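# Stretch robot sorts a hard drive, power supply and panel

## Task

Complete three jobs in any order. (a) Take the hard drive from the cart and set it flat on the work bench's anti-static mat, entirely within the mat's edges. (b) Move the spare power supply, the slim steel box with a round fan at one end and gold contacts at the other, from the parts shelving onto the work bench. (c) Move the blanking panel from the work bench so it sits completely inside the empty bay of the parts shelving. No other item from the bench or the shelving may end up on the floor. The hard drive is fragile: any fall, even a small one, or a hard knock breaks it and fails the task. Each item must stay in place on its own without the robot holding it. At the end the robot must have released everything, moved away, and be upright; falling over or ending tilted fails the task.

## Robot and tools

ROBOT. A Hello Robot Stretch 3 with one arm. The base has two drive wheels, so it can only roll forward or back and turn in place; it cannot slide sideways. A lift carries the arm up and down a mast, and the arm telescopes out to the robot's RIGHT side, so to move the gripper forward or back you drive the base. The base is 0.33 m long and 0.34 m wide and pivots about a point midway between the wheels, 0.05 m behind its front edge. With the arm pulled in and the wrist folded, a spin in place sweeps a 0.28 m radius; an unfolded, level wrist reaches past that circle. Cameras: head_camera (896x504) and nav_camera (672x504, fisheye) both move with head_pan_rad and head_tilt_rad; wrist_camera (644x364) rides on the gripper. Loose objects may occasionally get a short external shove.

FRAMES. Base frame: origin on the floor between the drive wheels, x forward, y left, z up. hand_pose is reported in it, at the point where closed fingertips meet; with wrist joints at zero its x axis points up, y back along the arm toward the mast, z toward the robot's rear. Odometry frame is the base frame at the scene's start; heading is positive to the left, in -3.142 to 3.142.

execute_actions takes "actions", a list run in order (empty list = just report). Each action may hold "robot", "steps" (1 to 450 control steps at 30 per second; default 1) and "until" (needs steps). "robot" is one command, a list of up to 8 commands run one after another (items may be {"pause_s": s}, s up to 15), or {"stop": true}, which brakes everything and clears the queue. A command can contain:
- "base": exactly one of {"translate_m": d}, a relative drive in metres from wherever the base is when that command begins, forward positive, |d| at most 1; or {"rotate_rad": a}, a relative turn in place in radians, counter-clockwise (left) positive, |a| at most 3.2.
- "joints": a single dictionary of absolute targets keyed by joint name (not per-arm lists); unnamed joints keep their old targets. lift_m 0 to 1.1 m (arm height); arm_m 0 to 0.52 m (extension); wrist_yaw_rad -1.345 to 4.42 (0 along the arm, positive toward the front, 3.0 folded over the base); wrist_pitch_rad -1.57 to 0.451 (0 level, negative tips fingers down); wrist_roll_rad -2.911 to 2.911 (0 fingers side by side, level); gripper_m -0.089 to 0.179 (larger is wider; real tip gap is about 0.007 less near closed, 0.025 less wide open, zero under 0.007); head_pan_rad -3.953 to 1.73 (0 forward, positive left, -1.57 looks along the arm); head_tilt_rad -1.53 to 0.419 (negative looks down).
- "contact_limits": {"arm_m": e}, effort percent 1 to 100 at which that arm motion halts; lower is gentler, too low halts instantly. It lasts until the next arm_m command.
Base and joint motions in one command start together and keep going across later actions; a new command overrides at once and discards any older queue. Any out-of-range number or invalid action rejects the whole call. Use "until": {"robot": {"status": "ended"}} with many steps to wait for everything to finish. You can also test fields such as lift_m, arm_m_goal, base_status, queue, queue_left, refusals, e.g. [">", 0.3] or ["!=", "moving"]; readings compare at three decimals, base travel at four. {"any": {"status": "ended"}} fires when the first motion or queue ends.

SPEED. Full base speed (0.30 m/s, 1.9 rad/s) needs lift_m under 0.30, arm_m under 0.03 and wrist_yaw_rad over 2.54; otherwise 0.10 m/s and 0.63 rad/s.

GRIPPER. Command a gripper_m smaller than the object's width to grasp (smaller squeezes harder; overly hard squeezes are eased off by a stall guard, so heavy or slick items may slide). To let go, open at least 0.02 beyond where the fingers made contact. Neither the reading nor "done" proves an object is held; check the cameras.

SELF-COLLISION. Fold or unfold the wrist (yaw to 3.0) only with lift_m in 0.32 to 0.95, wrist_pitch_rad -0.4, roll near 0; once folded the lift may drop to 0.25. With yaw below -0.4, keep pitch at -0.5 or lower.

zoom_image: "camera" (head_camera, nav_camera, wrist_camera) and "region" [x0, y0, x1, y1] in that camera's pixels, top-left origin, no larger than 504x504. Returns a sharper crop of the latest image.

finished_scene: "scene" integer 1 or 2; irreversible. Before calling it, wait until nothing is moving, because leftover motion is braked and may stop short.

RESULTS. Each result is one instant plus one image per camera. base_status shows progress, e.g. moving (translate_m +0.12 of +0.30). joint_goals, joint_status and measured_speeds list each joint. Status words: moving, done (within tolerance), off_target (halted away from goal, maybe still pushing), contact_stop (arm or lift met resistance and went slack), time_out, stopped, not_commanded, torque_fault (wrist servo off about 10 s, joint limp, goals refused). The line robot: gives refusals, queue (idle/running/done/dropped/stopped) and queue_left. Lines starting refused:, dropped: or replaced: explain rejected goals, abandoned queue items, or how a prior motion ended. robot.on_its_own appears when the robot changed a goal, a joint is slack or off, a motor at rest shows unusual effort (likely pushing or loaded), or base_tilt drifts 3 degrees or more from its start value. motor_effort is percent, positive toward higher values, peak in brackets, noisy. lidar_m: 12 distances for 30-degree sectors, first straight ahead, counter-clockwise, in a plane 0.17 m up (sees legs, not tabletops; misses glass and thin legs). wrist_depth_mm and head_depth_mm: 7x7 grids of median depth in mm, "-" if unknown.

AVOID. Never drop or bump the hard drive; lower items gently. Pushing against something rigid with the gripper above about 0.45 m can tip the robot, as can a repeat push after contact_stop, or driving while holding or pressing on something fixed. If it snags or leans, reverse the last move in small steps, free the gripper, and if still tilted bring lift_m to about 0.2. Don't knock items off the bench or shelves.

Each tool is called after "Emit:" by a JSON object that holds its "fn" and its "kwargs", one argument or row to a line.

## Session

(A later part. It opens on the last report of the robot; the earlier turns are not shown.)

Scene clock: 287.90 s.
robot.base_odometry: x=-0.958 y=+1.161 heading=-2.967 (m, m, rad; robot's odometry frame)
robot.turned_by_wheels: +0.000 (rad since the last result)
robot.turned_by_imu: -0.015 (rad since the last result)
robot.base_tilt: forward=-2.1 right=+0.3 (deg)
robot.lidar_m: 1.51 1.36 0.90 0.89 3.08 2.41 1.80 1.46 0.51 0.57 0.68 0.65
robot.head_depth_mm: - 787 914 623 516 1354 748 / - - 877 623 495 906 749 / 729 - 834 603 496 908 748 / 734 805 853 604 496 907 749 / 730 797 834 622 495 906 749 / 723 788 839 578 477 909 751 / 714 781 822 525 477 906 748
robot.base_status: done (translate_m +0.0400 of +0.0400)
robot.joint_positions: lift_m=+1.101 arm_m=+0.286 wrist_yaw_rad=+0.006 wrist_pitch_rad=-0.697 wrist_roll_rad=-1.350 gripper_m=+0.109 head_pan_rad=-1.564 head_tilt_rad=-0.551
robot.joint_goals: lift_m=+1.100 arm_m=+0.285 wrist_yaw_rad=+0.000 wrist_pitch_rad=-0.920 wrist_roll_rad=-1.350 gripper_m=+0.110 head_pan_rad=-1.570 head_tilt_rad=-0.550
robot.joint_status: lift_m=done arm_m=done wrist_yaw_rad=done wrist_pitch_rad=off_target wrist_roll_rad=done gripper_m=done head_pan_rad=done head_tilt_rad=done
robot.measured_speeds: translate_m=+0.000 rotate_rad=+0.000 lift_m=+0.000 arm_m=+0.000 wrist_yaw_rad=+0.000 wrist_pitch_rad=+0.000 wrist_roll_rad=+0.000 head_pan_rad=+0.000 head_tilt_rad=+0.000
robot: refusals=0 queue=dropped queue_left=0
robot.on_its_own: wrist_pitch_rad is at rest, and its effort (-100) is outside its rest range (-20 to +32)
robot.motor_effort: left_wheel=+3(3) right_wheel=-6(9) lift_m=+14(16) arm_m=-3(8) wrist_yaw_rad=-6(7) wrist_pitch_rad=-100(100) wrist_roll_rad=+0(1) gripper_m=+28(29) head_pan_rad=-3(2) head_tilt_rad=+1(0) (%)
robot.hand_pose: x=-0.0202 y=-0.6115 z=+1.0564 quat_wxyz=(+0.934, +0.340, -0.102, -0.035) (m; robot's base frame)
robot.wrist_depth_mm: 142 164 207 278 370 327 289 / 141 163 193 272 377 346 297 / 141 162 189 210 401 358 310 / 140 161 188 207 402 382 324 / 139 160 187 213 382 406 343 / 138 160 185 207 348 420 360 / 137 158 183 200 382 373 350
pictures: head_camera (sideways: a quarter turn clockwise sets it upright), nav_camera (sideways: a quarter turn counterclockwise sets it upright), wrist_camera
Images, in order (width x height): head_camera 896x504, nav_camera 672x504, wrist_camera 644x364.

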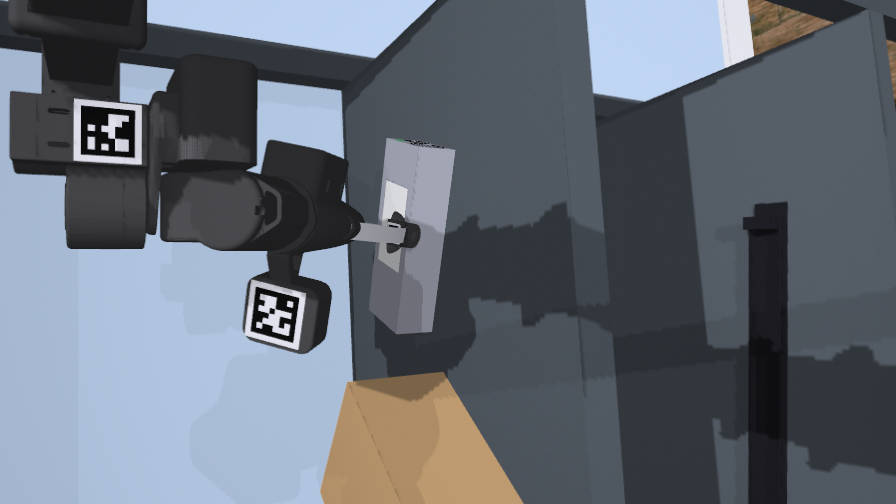

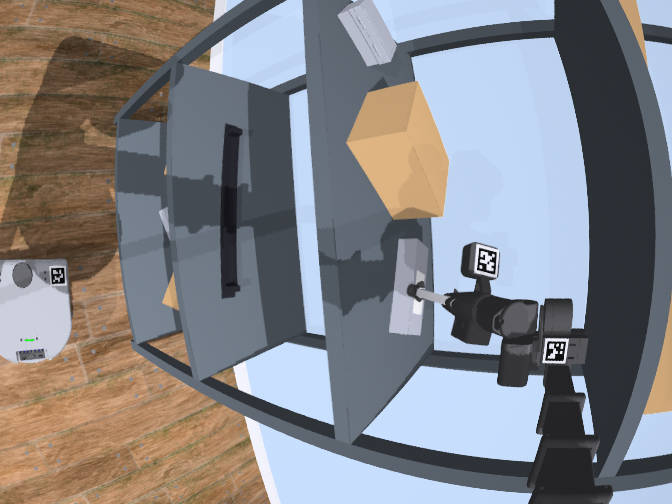

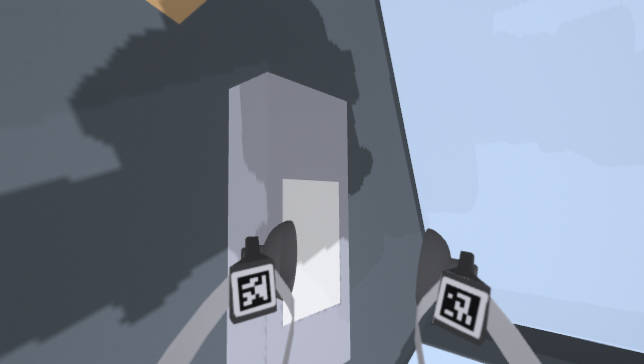

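Emit:
{"fn": "execute_actions", "kwargs": {
  "actions": [
    {"robot":{"joints":{"wrist_pitch_rad":-0.62}},"steps":15},
    {"robot":{"joints":{"gripper_m":0.145,"arm_m":0.275}},"steps":30},
    {"robot":{"joints":{"wrist_pitch_rad":-0.88}},"steps":30}
  ]
}}

Scene clock: 290.57 s.
robot.base_odometry: x=-0.958 y=+1.161 heading=-2.967 (m, m, rad; robot's odometry frame)
robot.turned_by_wheels: +0.000 (rad since the last result)
robot.turned_by_imu: -0.004 (rad since the last result)
robot.base_tilt: forward=-2.0 right=+0.3 (deg)
robot.lidar_m: 1.51 1.37 0.90 0.88 3.10 2.42 1.79 1.47 0.51 0.57 0.67 0.65
robot.head_depth_mm: - 822 922 622 516 1357 745 / - - 877 621 517 906 748 / 729 - 832 598 496 906 749 / 734 803 854 602 496 907 748 / 732 794 837 624 496 904 750 / 721 788 840 583 477 910 749 / 714 779 821 527 477 909 749
robot.base_status: done (translate_m +0.0400 of +0.0400)
robot.joint_positions: lift_m=+1.101 arm_m=+0.275 wrist_yaw_rad=+0.004 wrist_pitch_rad=-0.634 wrist_roll_rad=-1.344 gripper_m=+0.144 head_pan_rad=-1.564 head_tilt_rad=-0.551
robot.joint_goals: lift_m=+1.100 arm_m=+0.275 wrist_yaw_rad=+0.000 wrist_pitch_rad=-0.880 wrist_roll_rad=-1.350 gripper_m=+0.145 head_pan_rad=-1.570 head_tilt_rad=-0.550
robot.joint_status: lift_m=done arm_m=done wrist_yaw_rad=done wrist_pitch_rad=off_target wrist_roll_rad=done gripper_m=done head_pan_rad=done head_tilt_rad=done
robot.measured_speeds: translate_m=+0.000 rotate_rad=+0.000 lift_m=+0.000 arm_m=+0.000 wrist_yaw_rad=+0.000 wrist_pitch_rad=+0.000 wrist_roll_rad=+0.000 head_pan_rad=+0.000 head_tilt_rad=+0.000
robot: refusals=0 queue=dropped queue_left=0
robot.on_its_own: wrist_pitch_rad is at rest, and its effort (-100) is outside its rest range (-20 to +32)
robot.motor_effort: left_wheel=+2(4) right_wheel=-5(5) lift_m=+13(18) arm_m=-3(5) wrist_yaw_rad=-4(8) wrist_pitch_rad=-100(100) wrist_roll_rad=-3(3) gripper_m=+31(94) head_pan_rad=-2(3) head_tilt_rad=+1(1) (%)
robot.hand_pose: x=-0.0205 y=-0.6127 z=+1.0683 quat_wxyz=(+0.944, +0.310, -0.106, -0.033) (m; robot's base frame)
robot.wrist_depth_mm: 149 170 225 315 384 330 291 / 148 173 199 305 395 342 302 / 147 172 188 305 415 358 316 / 145 170 186 299 425 382 332 / 144 168 189 230 450 401 345 / 143 167 - 226 448 402 370 / 142 160 181 221 420 385 337
pictures: head_camera (sideways: a quarter turn clockwise sets it upright), nav_camera (sideways: a quarter turn counterclockwise sets it upright), wrist_camera
replaced: robot.wrist_pitch_rad: its motion had ended off_target
Images, in order (width x height): head_camera 896x504, nav_camera 672x504, wrist_camera 644x364.

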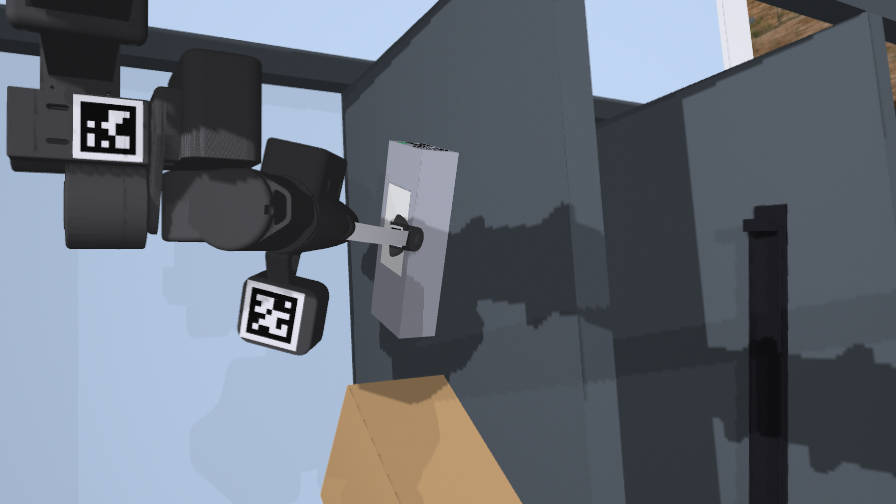

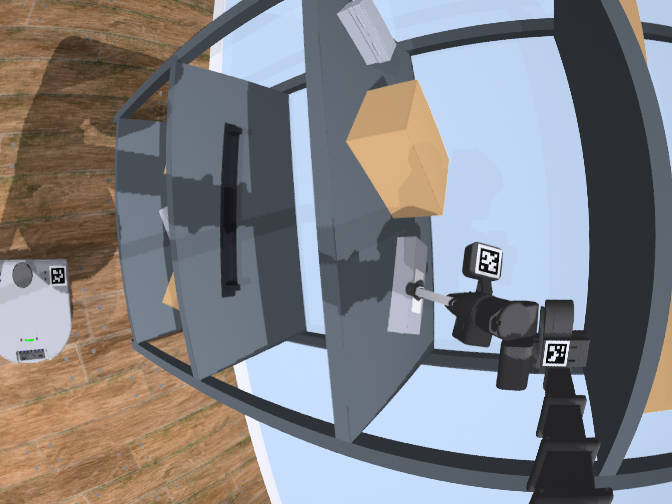

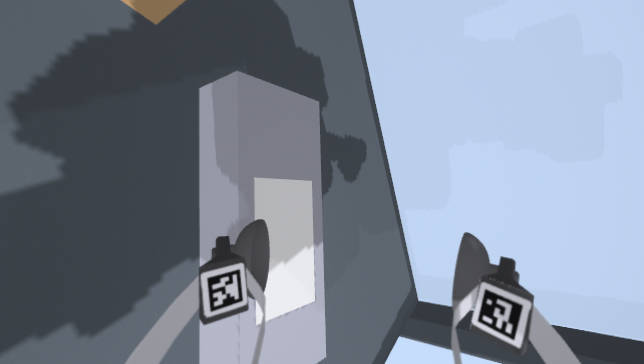

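Emit:
{"fn": "execute_actions", "kwargs": {
  "actions": [
    {"robot":{"joints":{"wrist_pitch_rad":-0.45}},"steps":20},
    {"robot":{"joints":{"arm_m":0.2}},"steps":35},
    {"robot":{"joints":{"wrist_pitch_rad":-0.8}},"steps":30},
    {"robot":{"joints":{"arm_m":0.245}},"steps":30}
  ]
}}

Scene clock: 294.67 s.
robot.base_odometry: x=-0.958 y=+1.161 heading=-2.967 (m, m, rad; robot's odometry frame)
robot.turned_by_wheels: +0.000 (rad since the last result)
robot.turned_by_imu: +0.006 (rad since the last result)
robot.base_tilt: forward=-2.7 right=-0.7 (deg)
robot.lidar_m: 1.51 1.35 0.90 0.88 3.59 2.41 1.79 1.47 0.51 0.87 0.91 0.66
robot.head_depth_mm: 694 852 949 643 531 1362 751 / - - 878 644 532 921 759 / 749 - - 628 533 923 760 / 754 827 878 643 513 924 761 / 753 818 856 650 514 926 759 / 744 807 869 603 515 925 763 / 735 799 846 549 495 927 762
robot.base_status: done (translate_m +0.0400 of +0.0400)
robot.joint_positions: lift_m=+1.101 arm_m=+0.243 wrist_yaw_rad=+0.003 wrist_pitch_rad=-0.778 wrist_roll_rad=-1.344 gripper_m=+0.145 head_pan_rad=-1.564 head_tilt_rad=-0.551
robot.joint_goals: lift_m=+1.100 arm_m=+0.245 wrist_yaw_rad=+0.000 wrist_pitch_rad=-0.800 wrist_roll_rad=-1.350 gripper_m=+0.145 head_pan_rad=-1.570 head_tilt_rad=-0.550
robot.joint_status: lift_m=done arm_m=moving wrist_yaw_rad=done wrist_pitch_rad=off_target wrist_roll_rad=done gripper_m=done head_pan_rad=done head_tilt_rad=done
robot.measured_speeds: translate_m=+0.000 rotate_rad=+0.000 lift_m=+0.000 arm_m=+0.019 wrist_yaw_rad=+0.000 wrist_pitch_rad=-0.024 wrist_roll_rad=+0.000 head_pan_rad=+0.000 head_tilt_rad=+0.000
robot: refusals=0 queue=running queue_left=0
robot.motor_effort: left_wheel=+1(3) right_wheel=+0(9) lift_m=+9(24) arm_m=+10(6) wrist_yaw_rad=-2(5) wrist_pitch_rad=-9(100) wrist_roll_rad=-3(3) gripper_m=+5(31) head_pan_rad=-3(3) head_tilt_rad=+0(1) (%)
robot.hand_pose: x=-0.0209 y=-0.5539 z=+1.0425 quat_wxyz=(+0.919, +0.377, -0.104, -0.042) (m; robot's base frame)
robot.wrist_depth_mm: 144 164 201 262 372 395 333 / 143 164 201 242 365 409 349 / 142 162 199 239 282 428 365 / 141 162 198 239 275 450 387 / 141 156 196 237 272 470 399 / 140 - 197 232 290 480 399 / 138 163 194 247 330 585 368
pictures: head_camera (sideways: a quarter turn clockwise sets it upright), nav_camera (sideways: a quarter turn counterclockwise sets it upright), wrist_camera
Images, in order (width x height): head_camera 896x504, nav_camera 672x504, wrist_camera 644x364.

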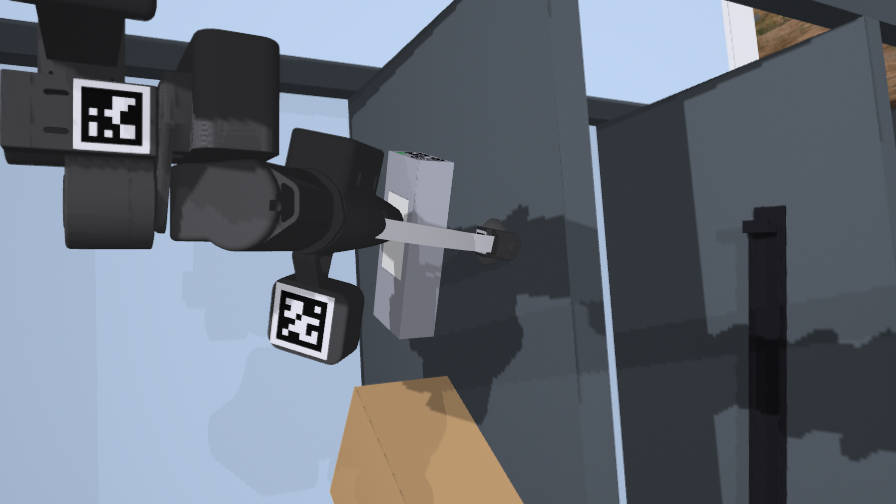

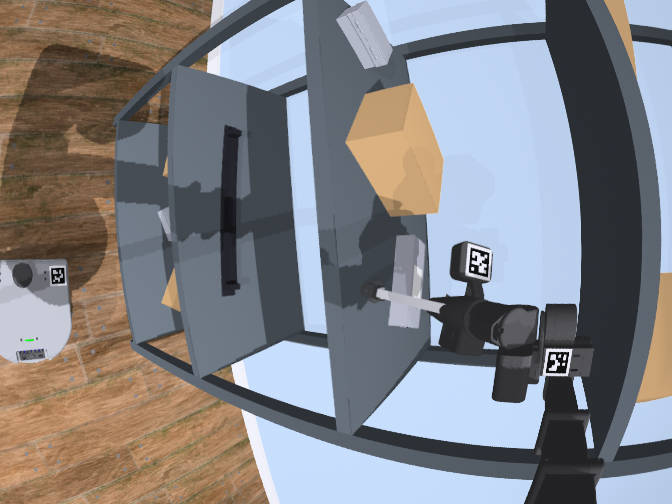

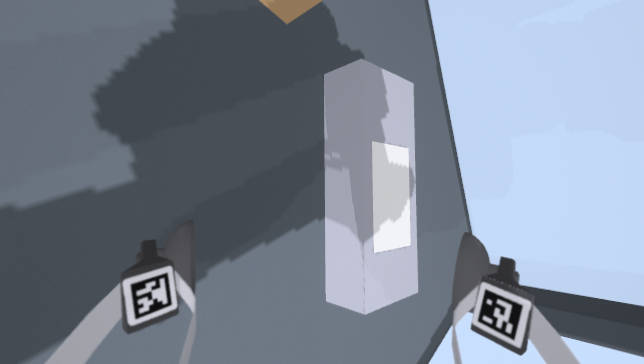

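Emit:
{"fn": "execute_actions", "kwargs": {
  "actions": [
    {"robot":{"joints":{"wrist_pitch_rad":-0.74,"arm_m":0.29}},"steps":35},
    {"robot":{"joints":{"gripper_m":0.125}},"steps":15},
    {"robot":{"joints":{"wrist_pitch_rad":-0.86,"arm_m":0.31}},"steps":30}
  ]
}}

Scene clock: 297.47 s.
robot.base_odometry: x=-0.958 y=+1.161 heading=-2.967 (m, m, rad; robot's odometry frame)
robot.turned_by_wheels: +0.000 (rad since the last result)
robot.turned_by_imu: -0.008 (rad since the last result)
robot.base_tilt: forward=-2.3 right=-0.1 (deg)
robot.lidar_m: 1.51 1.36 0.90 0.89 3.09 2.43 1.79 1.48 0.51 0.58 0.68 0.65
robot.head_depth_mm: - 831 932 631 523 1369 746 / 745 - 875 631 523 914 753 / 739 - 852 613 503 915 753 / 742 812 858 601 502 912 753 / 741 804 853 631 503 916 756 / 730 798 856 593 484 912 754 / 721 786 828 538 484 915 753
robot.base_status: done (translate_m +0.0400 of +0.0400)
robot.joint_positions: lift_m=+1.101 arm_m=+0.309 wrist_yaw_rad=+0.001 wrist_pitch_rad=-0.803 wrist_roll_rad=-1.342 gripper_m=+0.125 head_pan_rad=-1.564 head_tilt_rad=-0.551
robot.joint_goals: lift_m=+1.100 arm_m=+0.310 wrist_yaw_rad=+0.000 wrist_pitch_rad=-0.860 wrist_roll_rad=-1.350 gripper_m=+0.125 head_pan_rad=-1.570 head_tilt_rad=-0.550
robot.joint_status: lift_m=done arm_m=done wrist_yaw_rad=done wrist_pitch_rad=off_target wrist_roll_rad=done gripper_m=done head_pan_rad=done head_tilt_rad=done
robot.measured_speeds: translate_m=+0.000 rotate_rad=+0.000 lift_m=+0.000 arm_m=+0.000 wrist_yaw_rad=+0.000 wrist_pitch_rad=+0.000 wrist_roll_rad=+0.000 head_pan_rad=+0.000 head_tilt_rad=+0.000
robot: refusals=0 queue=dropped queue_left=0
robot.on_its_own: wrist_pitch_rad is at rest, and its effort (-28) is outside its rest range (-20 to +32)
robot.motor_effort: left_wheel=+1(6) right_wheel=-1(8) lift_m=+9(22) arm_m=+5(9) wrist_yaw_rad=-1(5) wrist_pitch_rad=-28(34) wrist_roll_rad=-4(5) gripper_m=+10(76) head_pan_rad=-2(2) head_tilt_rad=+1(1) (%)
robot.hand_pose: x=-0.0211 y=-0.6151 z=+1.0386 quat_wxyz=(+0.914, +0.388, -0.105, -0.044) (m; robot's base frame)
robot.wrist_depth_mm: 138 157 190 246 333 332 282 / 137 156 189 186 330 345 294 / 136 156 188 184 325 368 305 / 137 154 188 184 325 388 326 / 136 154 189 181 320 409 337 / 135 149 190 180 303 418 357 / 134 157 184 179 317 405 331
pictures: head_camera (sideways: a quarter turn clockwise sets it upright), nav_camera (sideways: a quarter turn counterclockwise sets it upright), wrist_camera
Images, in order (width x height): head_camera 896x504, nav_camera 672x504, wrist_camera 644x364.

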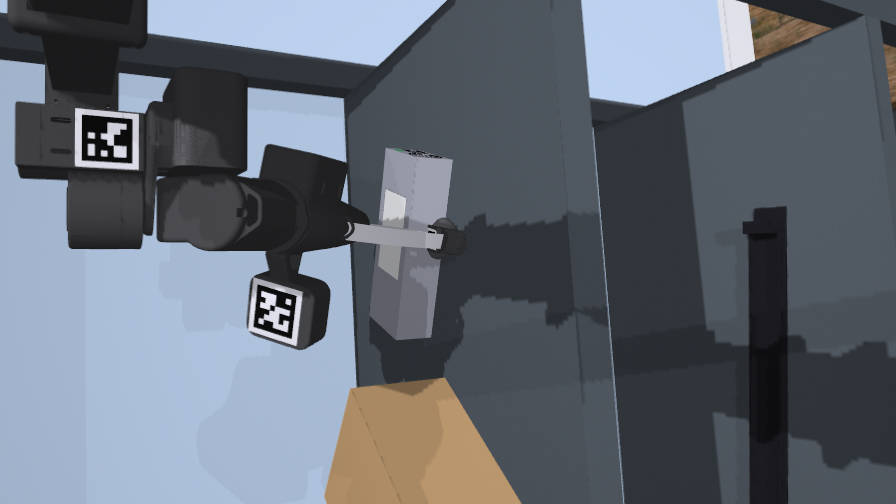

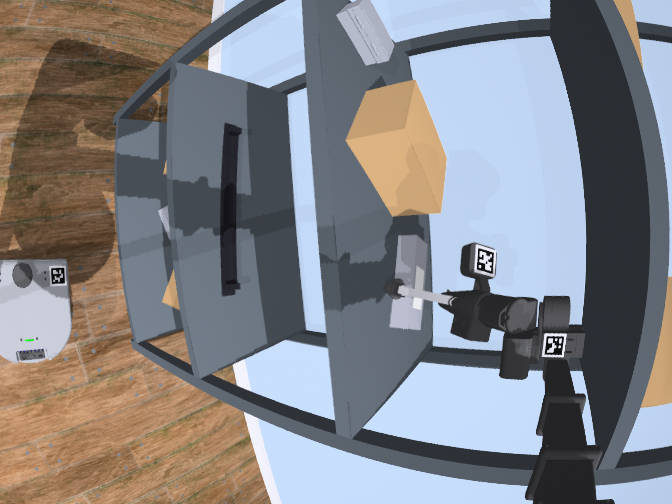

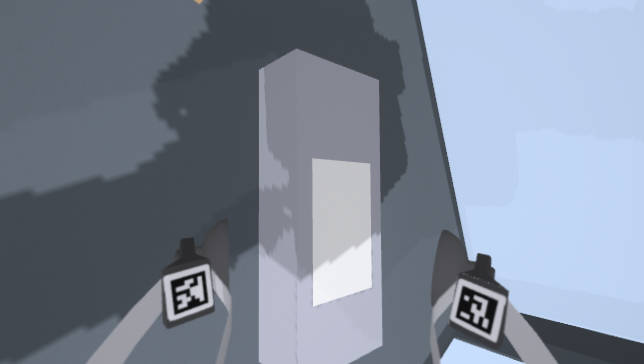

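Emit:
{"fn": "execute_actions", "kwargs": {
  "actions": [
    {"robot":{"joints":{"gripper_m":0.09,"wrist_pitch_rad":-0.9}},"steps":30},
    {"robot":{"joints":{"gripper_m":0.0,"wrist_pitch_rad":-0.98}},"steps":45},
    {"robot":{"joints":{"wrist_pitch_rad":-0.6}},"steps":40}
  ]
}}

Scene clock: 301.43 s.
robot.base_odometry: x=-0.958 y=+1.161 heading=-2.967 (m, m, rad; robot's odometry frame)
robot.turned_by_wheels: +0.000 (rad since the last result)
robot.turned_by_imu: +0.000 (rad since the last result)
robot.base_tilt: forward=-2.0 right=+0.4 (deg)
robot.lidar_m: 1.51 1.37 0.90 0.89 3.11 2.41 1.79 1.47 0.51 0.57 0.67 0.65
robot.head_depth_mm: 691 784 918 623 516 1353 745 / 732 - 876 620 516 907 748 / 729 - 832 622 495 905 750 / 733 802 877 621 495 908 748 / 730 796 851 620 495 906 749 / 721 788 841 581 477 907 750 / 715 779 817 527 476 907 748
robot.base_status: done (translate_m +0.0400 of +0.0400)
robot.joint_positions: lift_m=+1.100 arm_m=+0.310 wrist_yaw_rad=+0.000 wrist_pitch_rad=-0.617 wrist_roll_rad=-1.351 gripper_m=+0.000 head_pan_rad=-1.564 head_tilt_rad=-0.551
robot.joint_goals: lift_m=+1.100 arm_m=+0.310 wrist_yaw_rad=+0.000 wrist_pitch_rad=-0.600 wrist_roll_rad=-1.350 gripper_m=+0.000 head_pan_rad=-1.570 head_tilt_rad=-0.550
robot.joint_status: lift_m=done arm_m=done wrist_yaw_rad=done wrist_pitch_rad=done wrist_roll_rad=done gripper_m=done head_pan_rad=done head_tilt_rad=done
robot.measured_speeds: translate_m=+0.000 rotate_rad=+0.001 lift_m=+0.000 arm_m=+0.000 wrist_yaw_rad=+0.000 wrist_pitch_rad=+0.000 wrist_roll_rad=+0.000 head_pan_rad=+0.000 head_tilt_rad=+0.000
robot: refusals=0 queue=done queue_left=0
robot.motor_effort: left_wheel=+2(3) right_wheel=-2(12) lift_m=+24(25) arm_m=+2(5) wrist_yaw_rad=-1(5) wrist_pitch_rad=+9(51) wrist_roll_rad=+0(4) gripper_m=-4(95) head_pan_rad=-3(3) head_tilt_rad=+0(1) (%)
robot.hand_pose: x=-0.0213 y=-0.6499 z=+1.0710 quat_wxyz=(+0.947, +0.302, -0.104, -0.033) (m; robot's base frame)
robot.wrist_depth_mm: 146 171 220 303 347 302 267 / 144 170 206 302 370 317 278 / 144 168 200 230 393 334 293 / 143 167 202 226 405 352 301 / 142 165 203 231 413 371 320 / 140 164 199 - 448 394 331 / 139 162 201 219 390 367 341
pictures: head_camera (sideways: a quarter turn clockwise sets it upright), nav_camera (sideways: a quarter turn counterclockwise sets it upright), wrist_camera
replaced: robot.wrist_pitch_rad: its motion had ended off_target
Images, in order (width x height): head_camera 896x504, nav_camera 672x504, wrist_camera 644x364.

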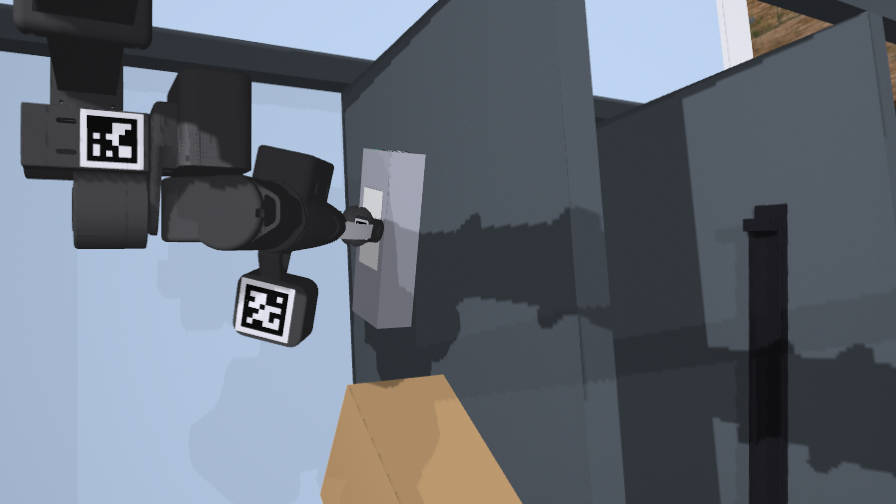

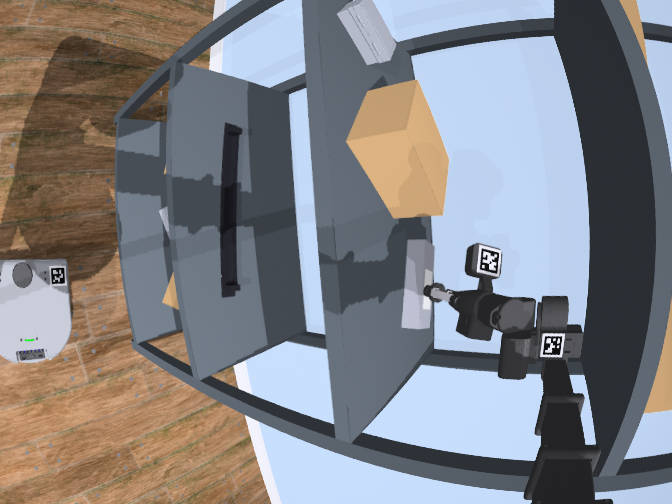

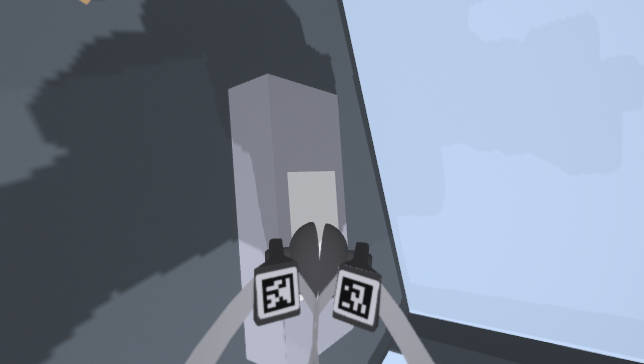

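Emit:
{"fn": "execute_actions", "kwargs": {
  "actions": [
    {"robot":{"joints":{"arm_m":0.325}},"steps":15},
    {"robot":{"joints":{"wrist_pitch_rad":-0.85}},"steps":20},
    {"robot":{"joints":{"arm_m":0.2}},"steps":60},
    {"robot":{"joints":{"wrist_pitch_rad":-0.6}},"steps":20}
  ]
}}

Scene clock: 305.63 s.
robot.base_odometry: x=-0.958 y=+1.161 heading=-2.967 (m, m, rad; robot's odometry frame)
robot.turned_by_wheels: +0.000 (rad since the last result)
robot.turned_by_imu: -0.001 (rad since the last result)
robot.base_tilt: forward=-2.1 right=+0.3 (deg)
robot.lidar_m: 1.51 1.37 0.90 0.89 3.09 2.42 1.80 1.47 0.51 0.57 0.68 0.65
robot.head_depth_mm: - 813 950 621 516 1351 747 / - - 833 622 517 909 749 / 730 - - 622 495 908 748 / 734 806 850 593 495 906 751 / 730 799 - 623 497 905 751 / 723 786 838 581 476 906 749 / 713 776 820 527 477 905 748
robot.base_status: done (translate_m +0.0400 of +0.0400)
robot.joint_positions: lift_m=+1.100 arm_m=+0.200 wrist_yaw_rad=+0.001 wrist_pitch_rad=-0.619 wrist_roll_rad=-1.351 gripper_m=+0.000 head_pan_rad=-1.564 head_tilt_rad=-0.551
robot.joint_goals: lift_m=+1.100 arm_m=+0.200 wrist_yaw_rad=+0.000 wrist_pitch_rad=-0.600 wrist_roll_rad=-1.350 gripper_m=+0.000 head_pan_rad=-1.570 head_tilt_rad=-0.550
robot.joint_status: lift_m=done arm_m=moving wrist_yaw_rad=done wrist_pitch_rad=moving wrist_roll_rad=done gripper_m=done head_pan_rad=done head_tilt_rad=done
robot.measured_speeds: translate_m=+0.000 rotate_rad=+0.000 lift_m=+0.000 arm_m=+0.000 wrist_yaw_rad=+0.000 wrist_pitch_rad=+0.024 wrist_roll_rad=+0.000 head_pan_rad=+0.000 head_tilt_rad=+0.000
robot: refusals=0 queue=running queue_left=0
robot.motor_effort: left_wheel=+1(3) right_wheel=-1(4) lift_m=+25(26) arm_m=-3(6) wrist_yaw_rad=-1(6) wrist_pitch_rad=+8(30) wrist_roll_rad=+0(1) gripper_m=-3(8) head_pan_rad=-3(3) head_tilt_rad=+0(1) (%)
robot.hand_pose: x=-0.0210 y=-0.5401 z=+1.0707 quat_wxyz=(+0.947, +0.303, -0.104, -0.033) (m; robot's base frame)
robot.wrist_depth_mm: 146 171 213 308 430 395 342 / 145 169 216 286 461 408 360 / 144 168 214 282 468 430 373 / 143 167 213 278 476 448 393 / 142 165 210 279 454 477 409 / 140 164 199 - 467 457 410 / 139 163 212 280 616 540 383
pictures: head_camera (sideways: a quarter turn clockwise sets it upright), nav_camera (sideways: a quarter turn counterclockwise sets it upright), wrist_camera
Images, in order (width x height): head_camera 896x504, nav_camera 672x504, wrist_camera 644x364.

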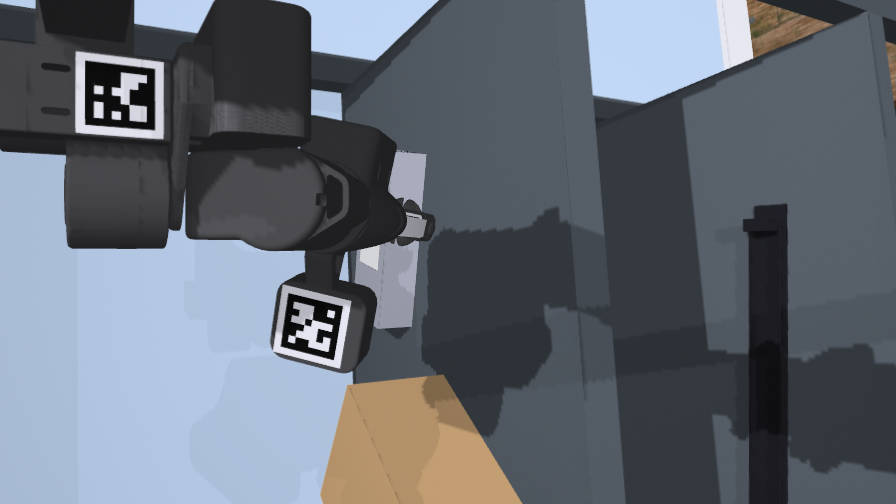

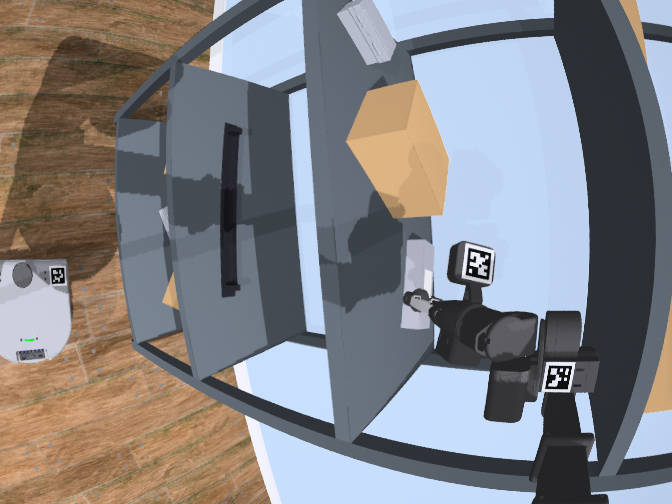

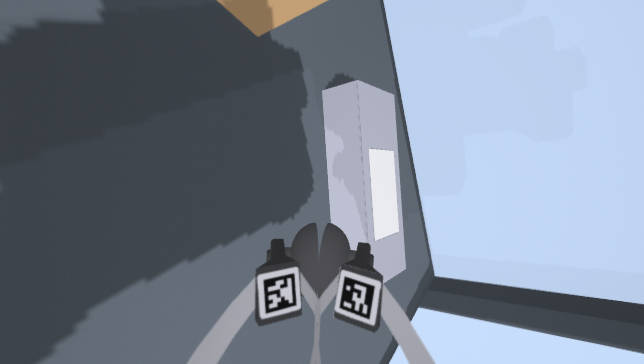

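Emit:
{"fn": "execute_actions", "kwargs": {
  "actions": [
    {"robot":{"joints":{"wrist_pitch_rad":-0.4,"wrist_roll_rad":0,"gripper_m":-0.02}},"steps":45},
    {"robot":{"joints":{"arm_m":0.395}},"steps":70},
    {"robot":{"joints":{"wrist_pitch_rad":-0.8}},"steps":30}
  ]
}}

Scene clock: 310.70 s.
robot.base_odometry: x=-0.958 y=+1.161 heading=-2.967 (m, m, rad; robot's odometry frame)
robot.turned_by_wheels: +0.000 (rad since the last result)
robot.turned_by_imu: -0.001 (rad since the last result)
robot.base_tilt: forward=-2.1 right=+0.3 (deg)
robot.lidar_m: 1.52 1.37 0.90 0.89 3.10 2.42 1.80 1.48 0.51 0.57 0.67 0.65
robot.head_depth_mm: 682 787 918 621 516 1354 749 / 741 832 880 622 517 909 749 / 728 - 873 622 496 907 748 / 735 794 849 622 496 906 749 / 731 796 851 621 496 907 749 / 720 790 840 581 476 907 749 / 712 779 818 527 476 906 748
robot.base_status: done (translate_m +0.0400 of +0.0400)
robot.joint_positions: lift_m=+1.100 arm_m=+0.395 wrist_yaw_rad=+0.001 wrist_pitch_rad=-0.713 wrist_roll_rad=-0.005 gripper_m=-0.020 head_pan_rad=-1.564 head_tilt_rad=-0.551
robot.joint_goals: lift_m=+1.100 arm_m=+0.395 wrist_yaw_rad=+0.000 wrist_pitch_rad=-0.800 wrist_roll_rad=+0.000 gripper_m=-0.020 head_pan_rad=-1.570 head_tilt_rad=-0.550
robot.joint_status: lift_m=done arm_m=done wrist_yaw_rad=done wrist_pitch_rad=off_target wrist_roll_rad=done gripper_m=done head_pan_rad=done head_tilt_rad=done
robot.measured_speeds: translate_m=+0.000 rotate_rad=+0.000 lift_m=+0.000 arm_m=+0.000 wrist_yaw_rad=+0.000 wrist_pitch_rad=+0.000 wrist_roll_rad=+0.000 head_pan_rad=+0.000 head_tilt_rad=+0.000
robot: refusals=0 queue=dropped queue_left=0
robot.on_its_own: wrist_pitch_rad is at rest, and its effort (-42) is outside its rest range (-20 to +32)
robot.motor_effort: left_wheel=+0(2) right_wheel=+0(1) lift_m=+25(25) arm_m=+2(5) wrist_yaw_rad=+1(0) wrist_pitch_rad=-42(43) wrist_roll_rad=+2(7) gripper_m=-10(77) head_pan_rad=-2(3) head_tilt_rad=+1(1) (%)
robot.hand_pose: x=-0.0215 y=-0.7178 z=+1.0529 quat_wxyz=(+0.665, +0.248, -0.660, -0.246) (m; robot's base frame)
robot.wrist_depth_mm: 247 256 260 268 275 283 228 / 281 288 302 305 312 321 239 / 326 326 330 346 358 321 381 / 268 271 274 278 285 289 503 / 236 238 241 249 247 250 614 / 212 181 173 - 220 222 228 / 191 156 157 157 158 195 199
pictures: head_camera (sideways: a quarter turn clockwise sets it upright), nav_camera (sideways: a quarter turn counterclockwise sets it upright), wrist_camera
Images, in order (width x height): head_camera 896x504, nav_camera 672x504, wrist_camera 644x364.

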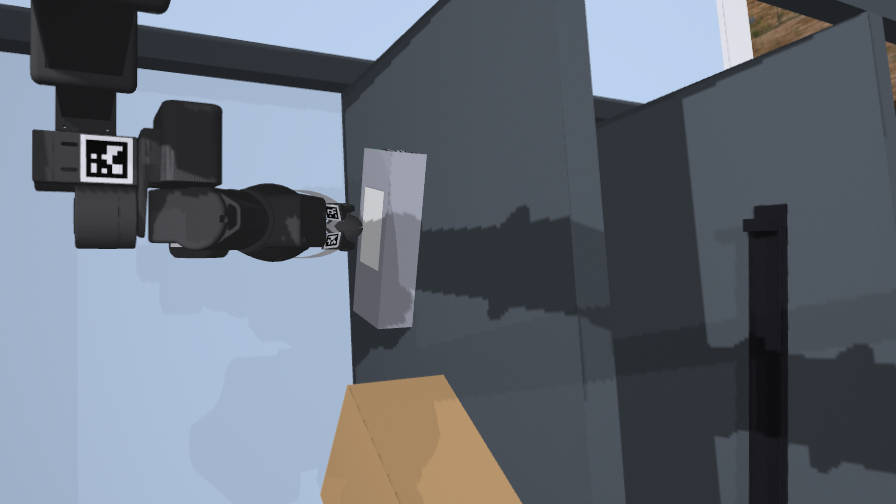

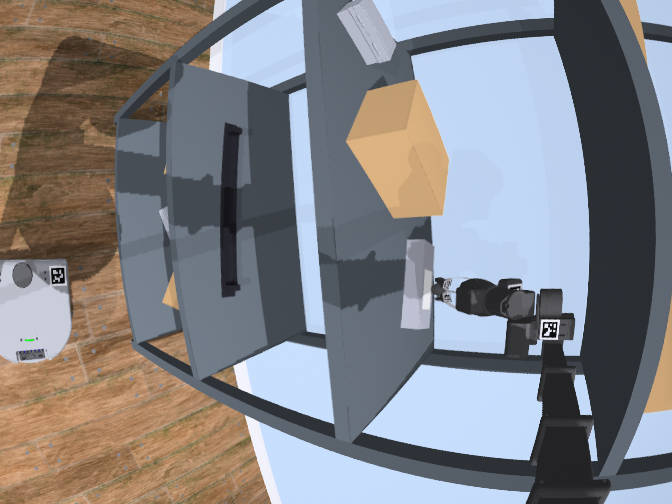

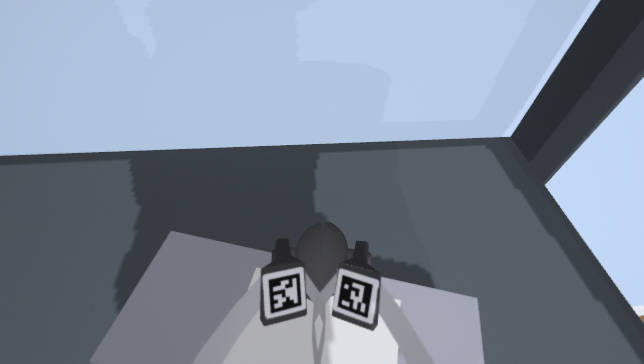

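Emit:
{"fn": "execute_actions", "kwargs": {
  "actions": [
    {"robot":{"joints":{"wrist_pitch_rad":-0.65,"arm_m":0.44}},"steps":25},
    {"robot":{"joints":{"wrist_pitch_rad":-0.92}},"steps":25},
    {"robot":{"joints":{"arm_m":0.28}},"steps":80}
  ]
}}

Scene clock: 315.13 s.
robot.base_odometry: x=-0.958 y=+1.161 heading=-2.967 (m, m, rad; robot's odometry frame)
robot.turned_by_wheels: +0.000 (rad since the last result)
robot.turned_by_imu: -0.001 (rad since the last result)
robot.base_tilt: forward=-2.1 right=+0.3 (deg)
robot.lidar_m: 1.51 1.37 0.90 0.89 3.11 2.43 1.80 1.48 0.51 0.57 0.67 0.66
robot.head_depth_mm: 694 821 919 622 516 1357 748 / - - 877 622 510 907 748 / 730 - 880 514 496 908 749 / 734 801 864 513 496 906 747 / 732 798 854 565 496 906 749 / 722 789 839 580 476 908 750 / 713 777 818 527 477 905 749
robot.base_status: done (translate_m +0.0400 of +0.0400)
robot.joint_positions: lift_m=+1.100 arm_m=+0.280 wrist_yaw_rad=-0.001 wrist_pitch_rad=-0.895 wrist_roll_rad=-0.002 gripper_m=-0.020 head_pan_rad=-1.564 head_tilt_rad=-0.551
robot.joint_goals: lift_m=+1.100 arm_m=+0.280 wrist_yaw_rad=+0.000 wrist_pitch_rad=-0.920 wrist_roll_rad=+0.000 gripper_m=-0.020 head_pan_rad=-1.570 head_tilt_rad=-0.550
robot.joint_status: lift_m=done arm_m=done wrist_yaw_rad=done wrist_pitch_rad=done wrist_roll_rad=done gripper_m=done head_pan_rad=done head_tilt_rad=done
robot.measured_speeds: translate_m=+0.000 rotate_rad=+0.000 lift_m=+0.000 arm_m=+0.000 wrist_yaw_rad=+0.000 wrist_pitch_rad=+0.000 wrist_roll_rad=+0.000 head_pan_rad=+0.000 head_tilt_rad=+0.000
robot: refusals=0 queue=done queue_left=0
robot.motor_effort: left_wheel=+1(1) right_wheel=+0(2) lift_m=+24(24) arm_m=-3(5) wrist_yaw_rad=+2(3) wrist_pitch_rad=-12(41) wrist_roll_rad=+1(2) gripper_m=-9(9) head_pan_rad=-3(2) head_tilt_rad=+0(0) (%)
robot.hand_pose: x=-0.0217 y=-0.5669 z=+1.0239 quat_wxyz=(+0.638, +0.306, -0.637, -0.306) (m; robot's base frame)
robot.wrist_depth_mm: 304 308 308 313 317 328 469 / 270 271 274 275 276 282 572 / 241 244 245 247 247 250 671 / 209 221 221 223 224 224 228 / 192 202 204 207 203 208 207 / 184 187 187 - 188 190 190 / 171 137 137 136 138 143 176
pictures: head_camera (sideways: a quarter turn clockwise sets it upright), nav_camera (sideways: a quarter turn counterclockwise sets it upright), wrist_camera
Images, in order (width x height): head_camera 896x504, nav_camera 672x504, wrist_camera 644x364.

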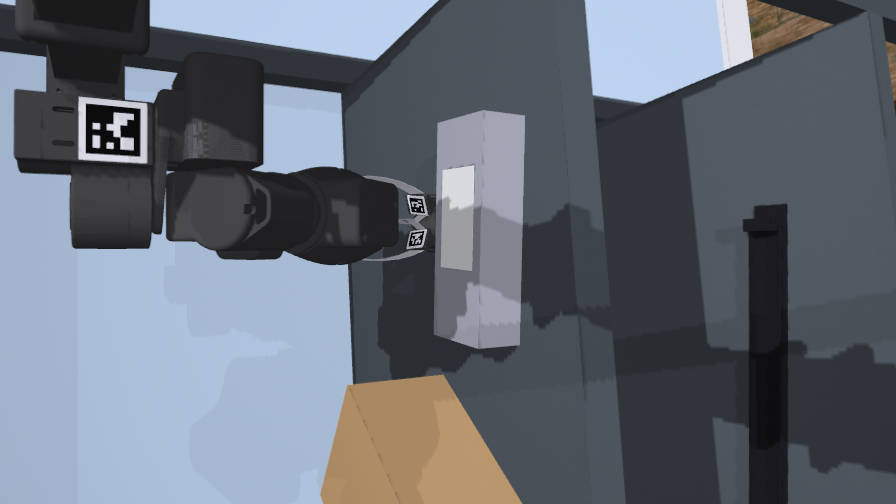

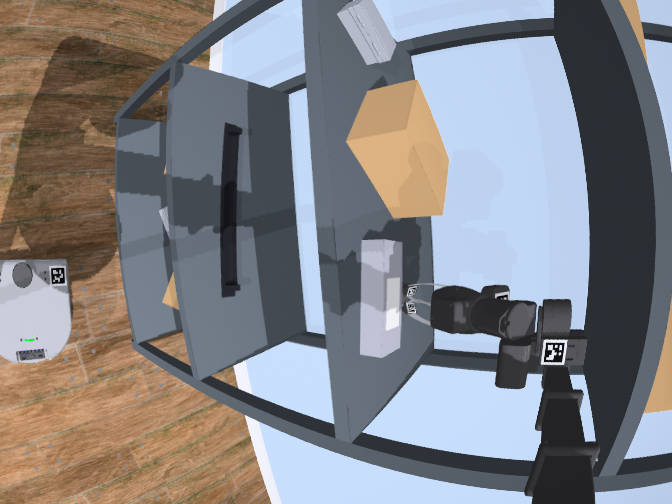

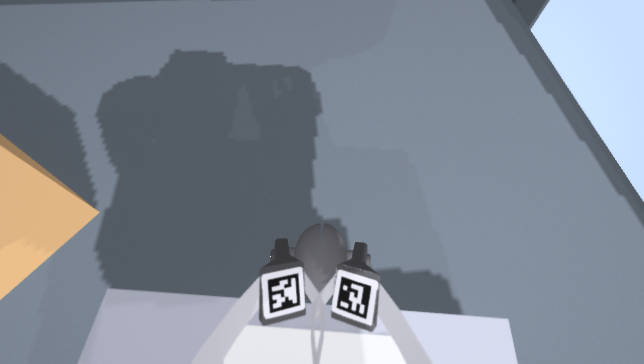

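Emit:
{"fn": "execute_actions", "kwargs": {
  "actions": [
    {"robot":{"joints":{"arm_m":0.225}},"steps":50},
    {"robot":{"joints":{"arm_m":0.25,"wrist_pitch_rad":-0.6}},"steps":30}
  ]
}}

Scene clock: 317.90 s.
robot.base_odometry: x=-0.958 y=+1.161 heading=-2.967 (m, m, rad; robot's odometry frame)
robot.turned_by_wheels: +0.000 (rad since the last result)
robot.turned_by_imu: +0.000 (rad since the last result)
robot.base_tilt: forward=-2.1 right=+0.3 (deg)
robot.lidar_m: 1.51 1.37 0.90 0.89 3.10 2.42 1.80 1.47 0.51 0.57 0.67 0.65
robot.head_depth_mm: - 829 922 622 516 1353 747 / - - 887 621 486 909 749 / 729 - 883 621 471 907 750 / 735 798 859 621 464 907 750 / 731 797 854 622 463 908 750 / 721 790 840 581 476 908 749 / 713 778 819 528 476 906 747
robot.base_status: done (translate_m +0.0400 of +0.0400)
robot.joint_positions: lift_m=+1.100 arm_m=+0.250 wrist_yaw_rad=-0.001 wrist_pitch_rad=-0.619 wrist_roll_rad=-0.002 gripper_m=-0.020 head_pan_rad=-1.564 head_tilt_rad=-0.551
robot.joint_goals: lift_m=+1.100 arm_m=+0.250 wrist_yaw_rad=+0.000 wrist_pitch_rad=-0.600 wrist_roll_rad=+0.000 gripper_m=-0.020 head_pan_rad=-1.570 head_tilt_rad=-0.550
robot.joint_status: lift_m=done arm_m=done wrist_yaw_rad=done wrist_pitch_rad=done wrist_roll_rad=done gripper_m=done head_pan_rad=done head_tilt_rad=done
robot.measured_speeds: translate_m=+0.000 rotate_rad=+0.000 lift_m=+0.000 arm_m=+0.000 wrist_yaw_rad=+0.000 wrist_pitch_rad=+0.000 wrist_roll_rad=+0.000 head_pan_rad=+0.000 head_tilt_rad=+0.000
robot: refusals=0 queue=done queue_left=0
robot.motor_effort: left_wheel=+1(1) right_wheel=+0(0) lift_m=+24(24) arm_m=+3(4) wrist_yaw_rad=+2(1) wrist_pitch_rad=+10(13) wrist_roll_rad=+1(1) gripper_m=-9(10) head_pan_rad=-3(3) head_tilt_rad=+1(1) (%)
robot.hand_pose: x=-0.0218 y=-0.5894 z=+1.0705 quat_wxyz=(+0.674, +0.215, -0.673, -0.216) (m; robot's base frame)
robot.wrist_depth_mm: 362 369 384 391 413 351 436 / 407 415 433 448 465 402 485 / 364 364 372 379 387 526 588 / 303 305 309 318 323 335 685 / 253 263 266 280 270 275 837 / 187 232 233 - 239 239 249 / 198 207 206 204 211 213 213
pictures: head_camera (sideways: a quarter turn clockwise sets it upright), nav_camera (sideways: a quarter turn counterclockwise sets it upright), wrist_camera
Images, in order (width x height): head_camera 896x504, nav_camera 672x504, wrist_camera 644x364.

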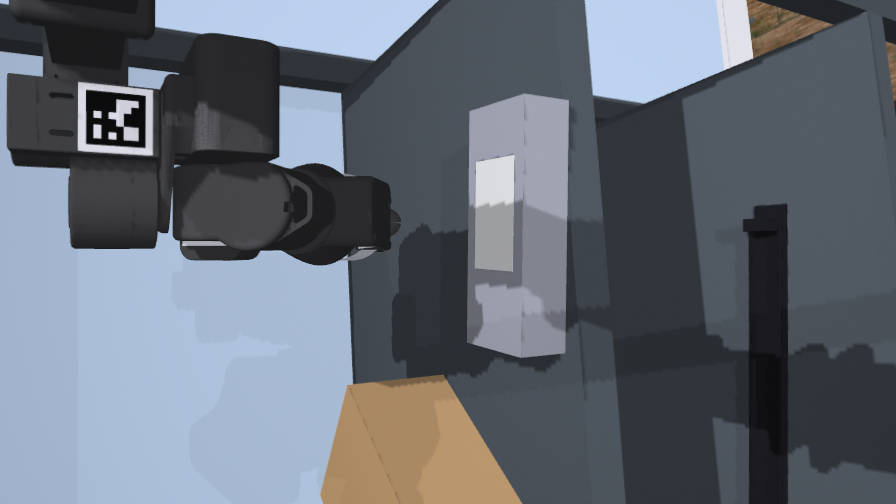

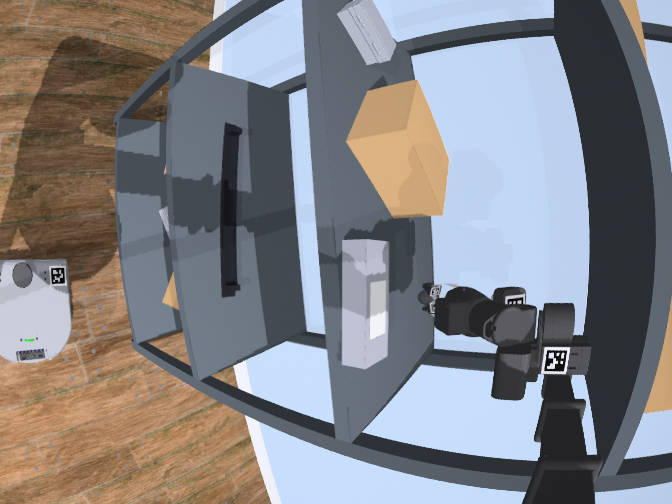

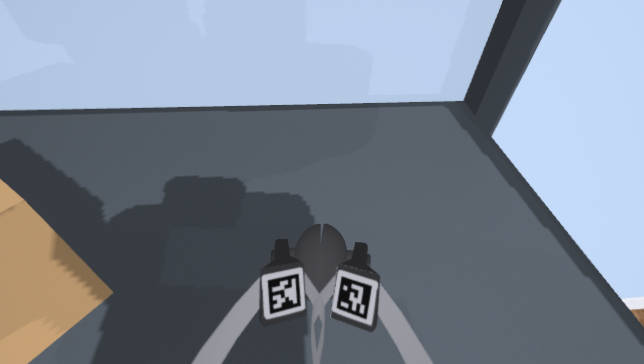

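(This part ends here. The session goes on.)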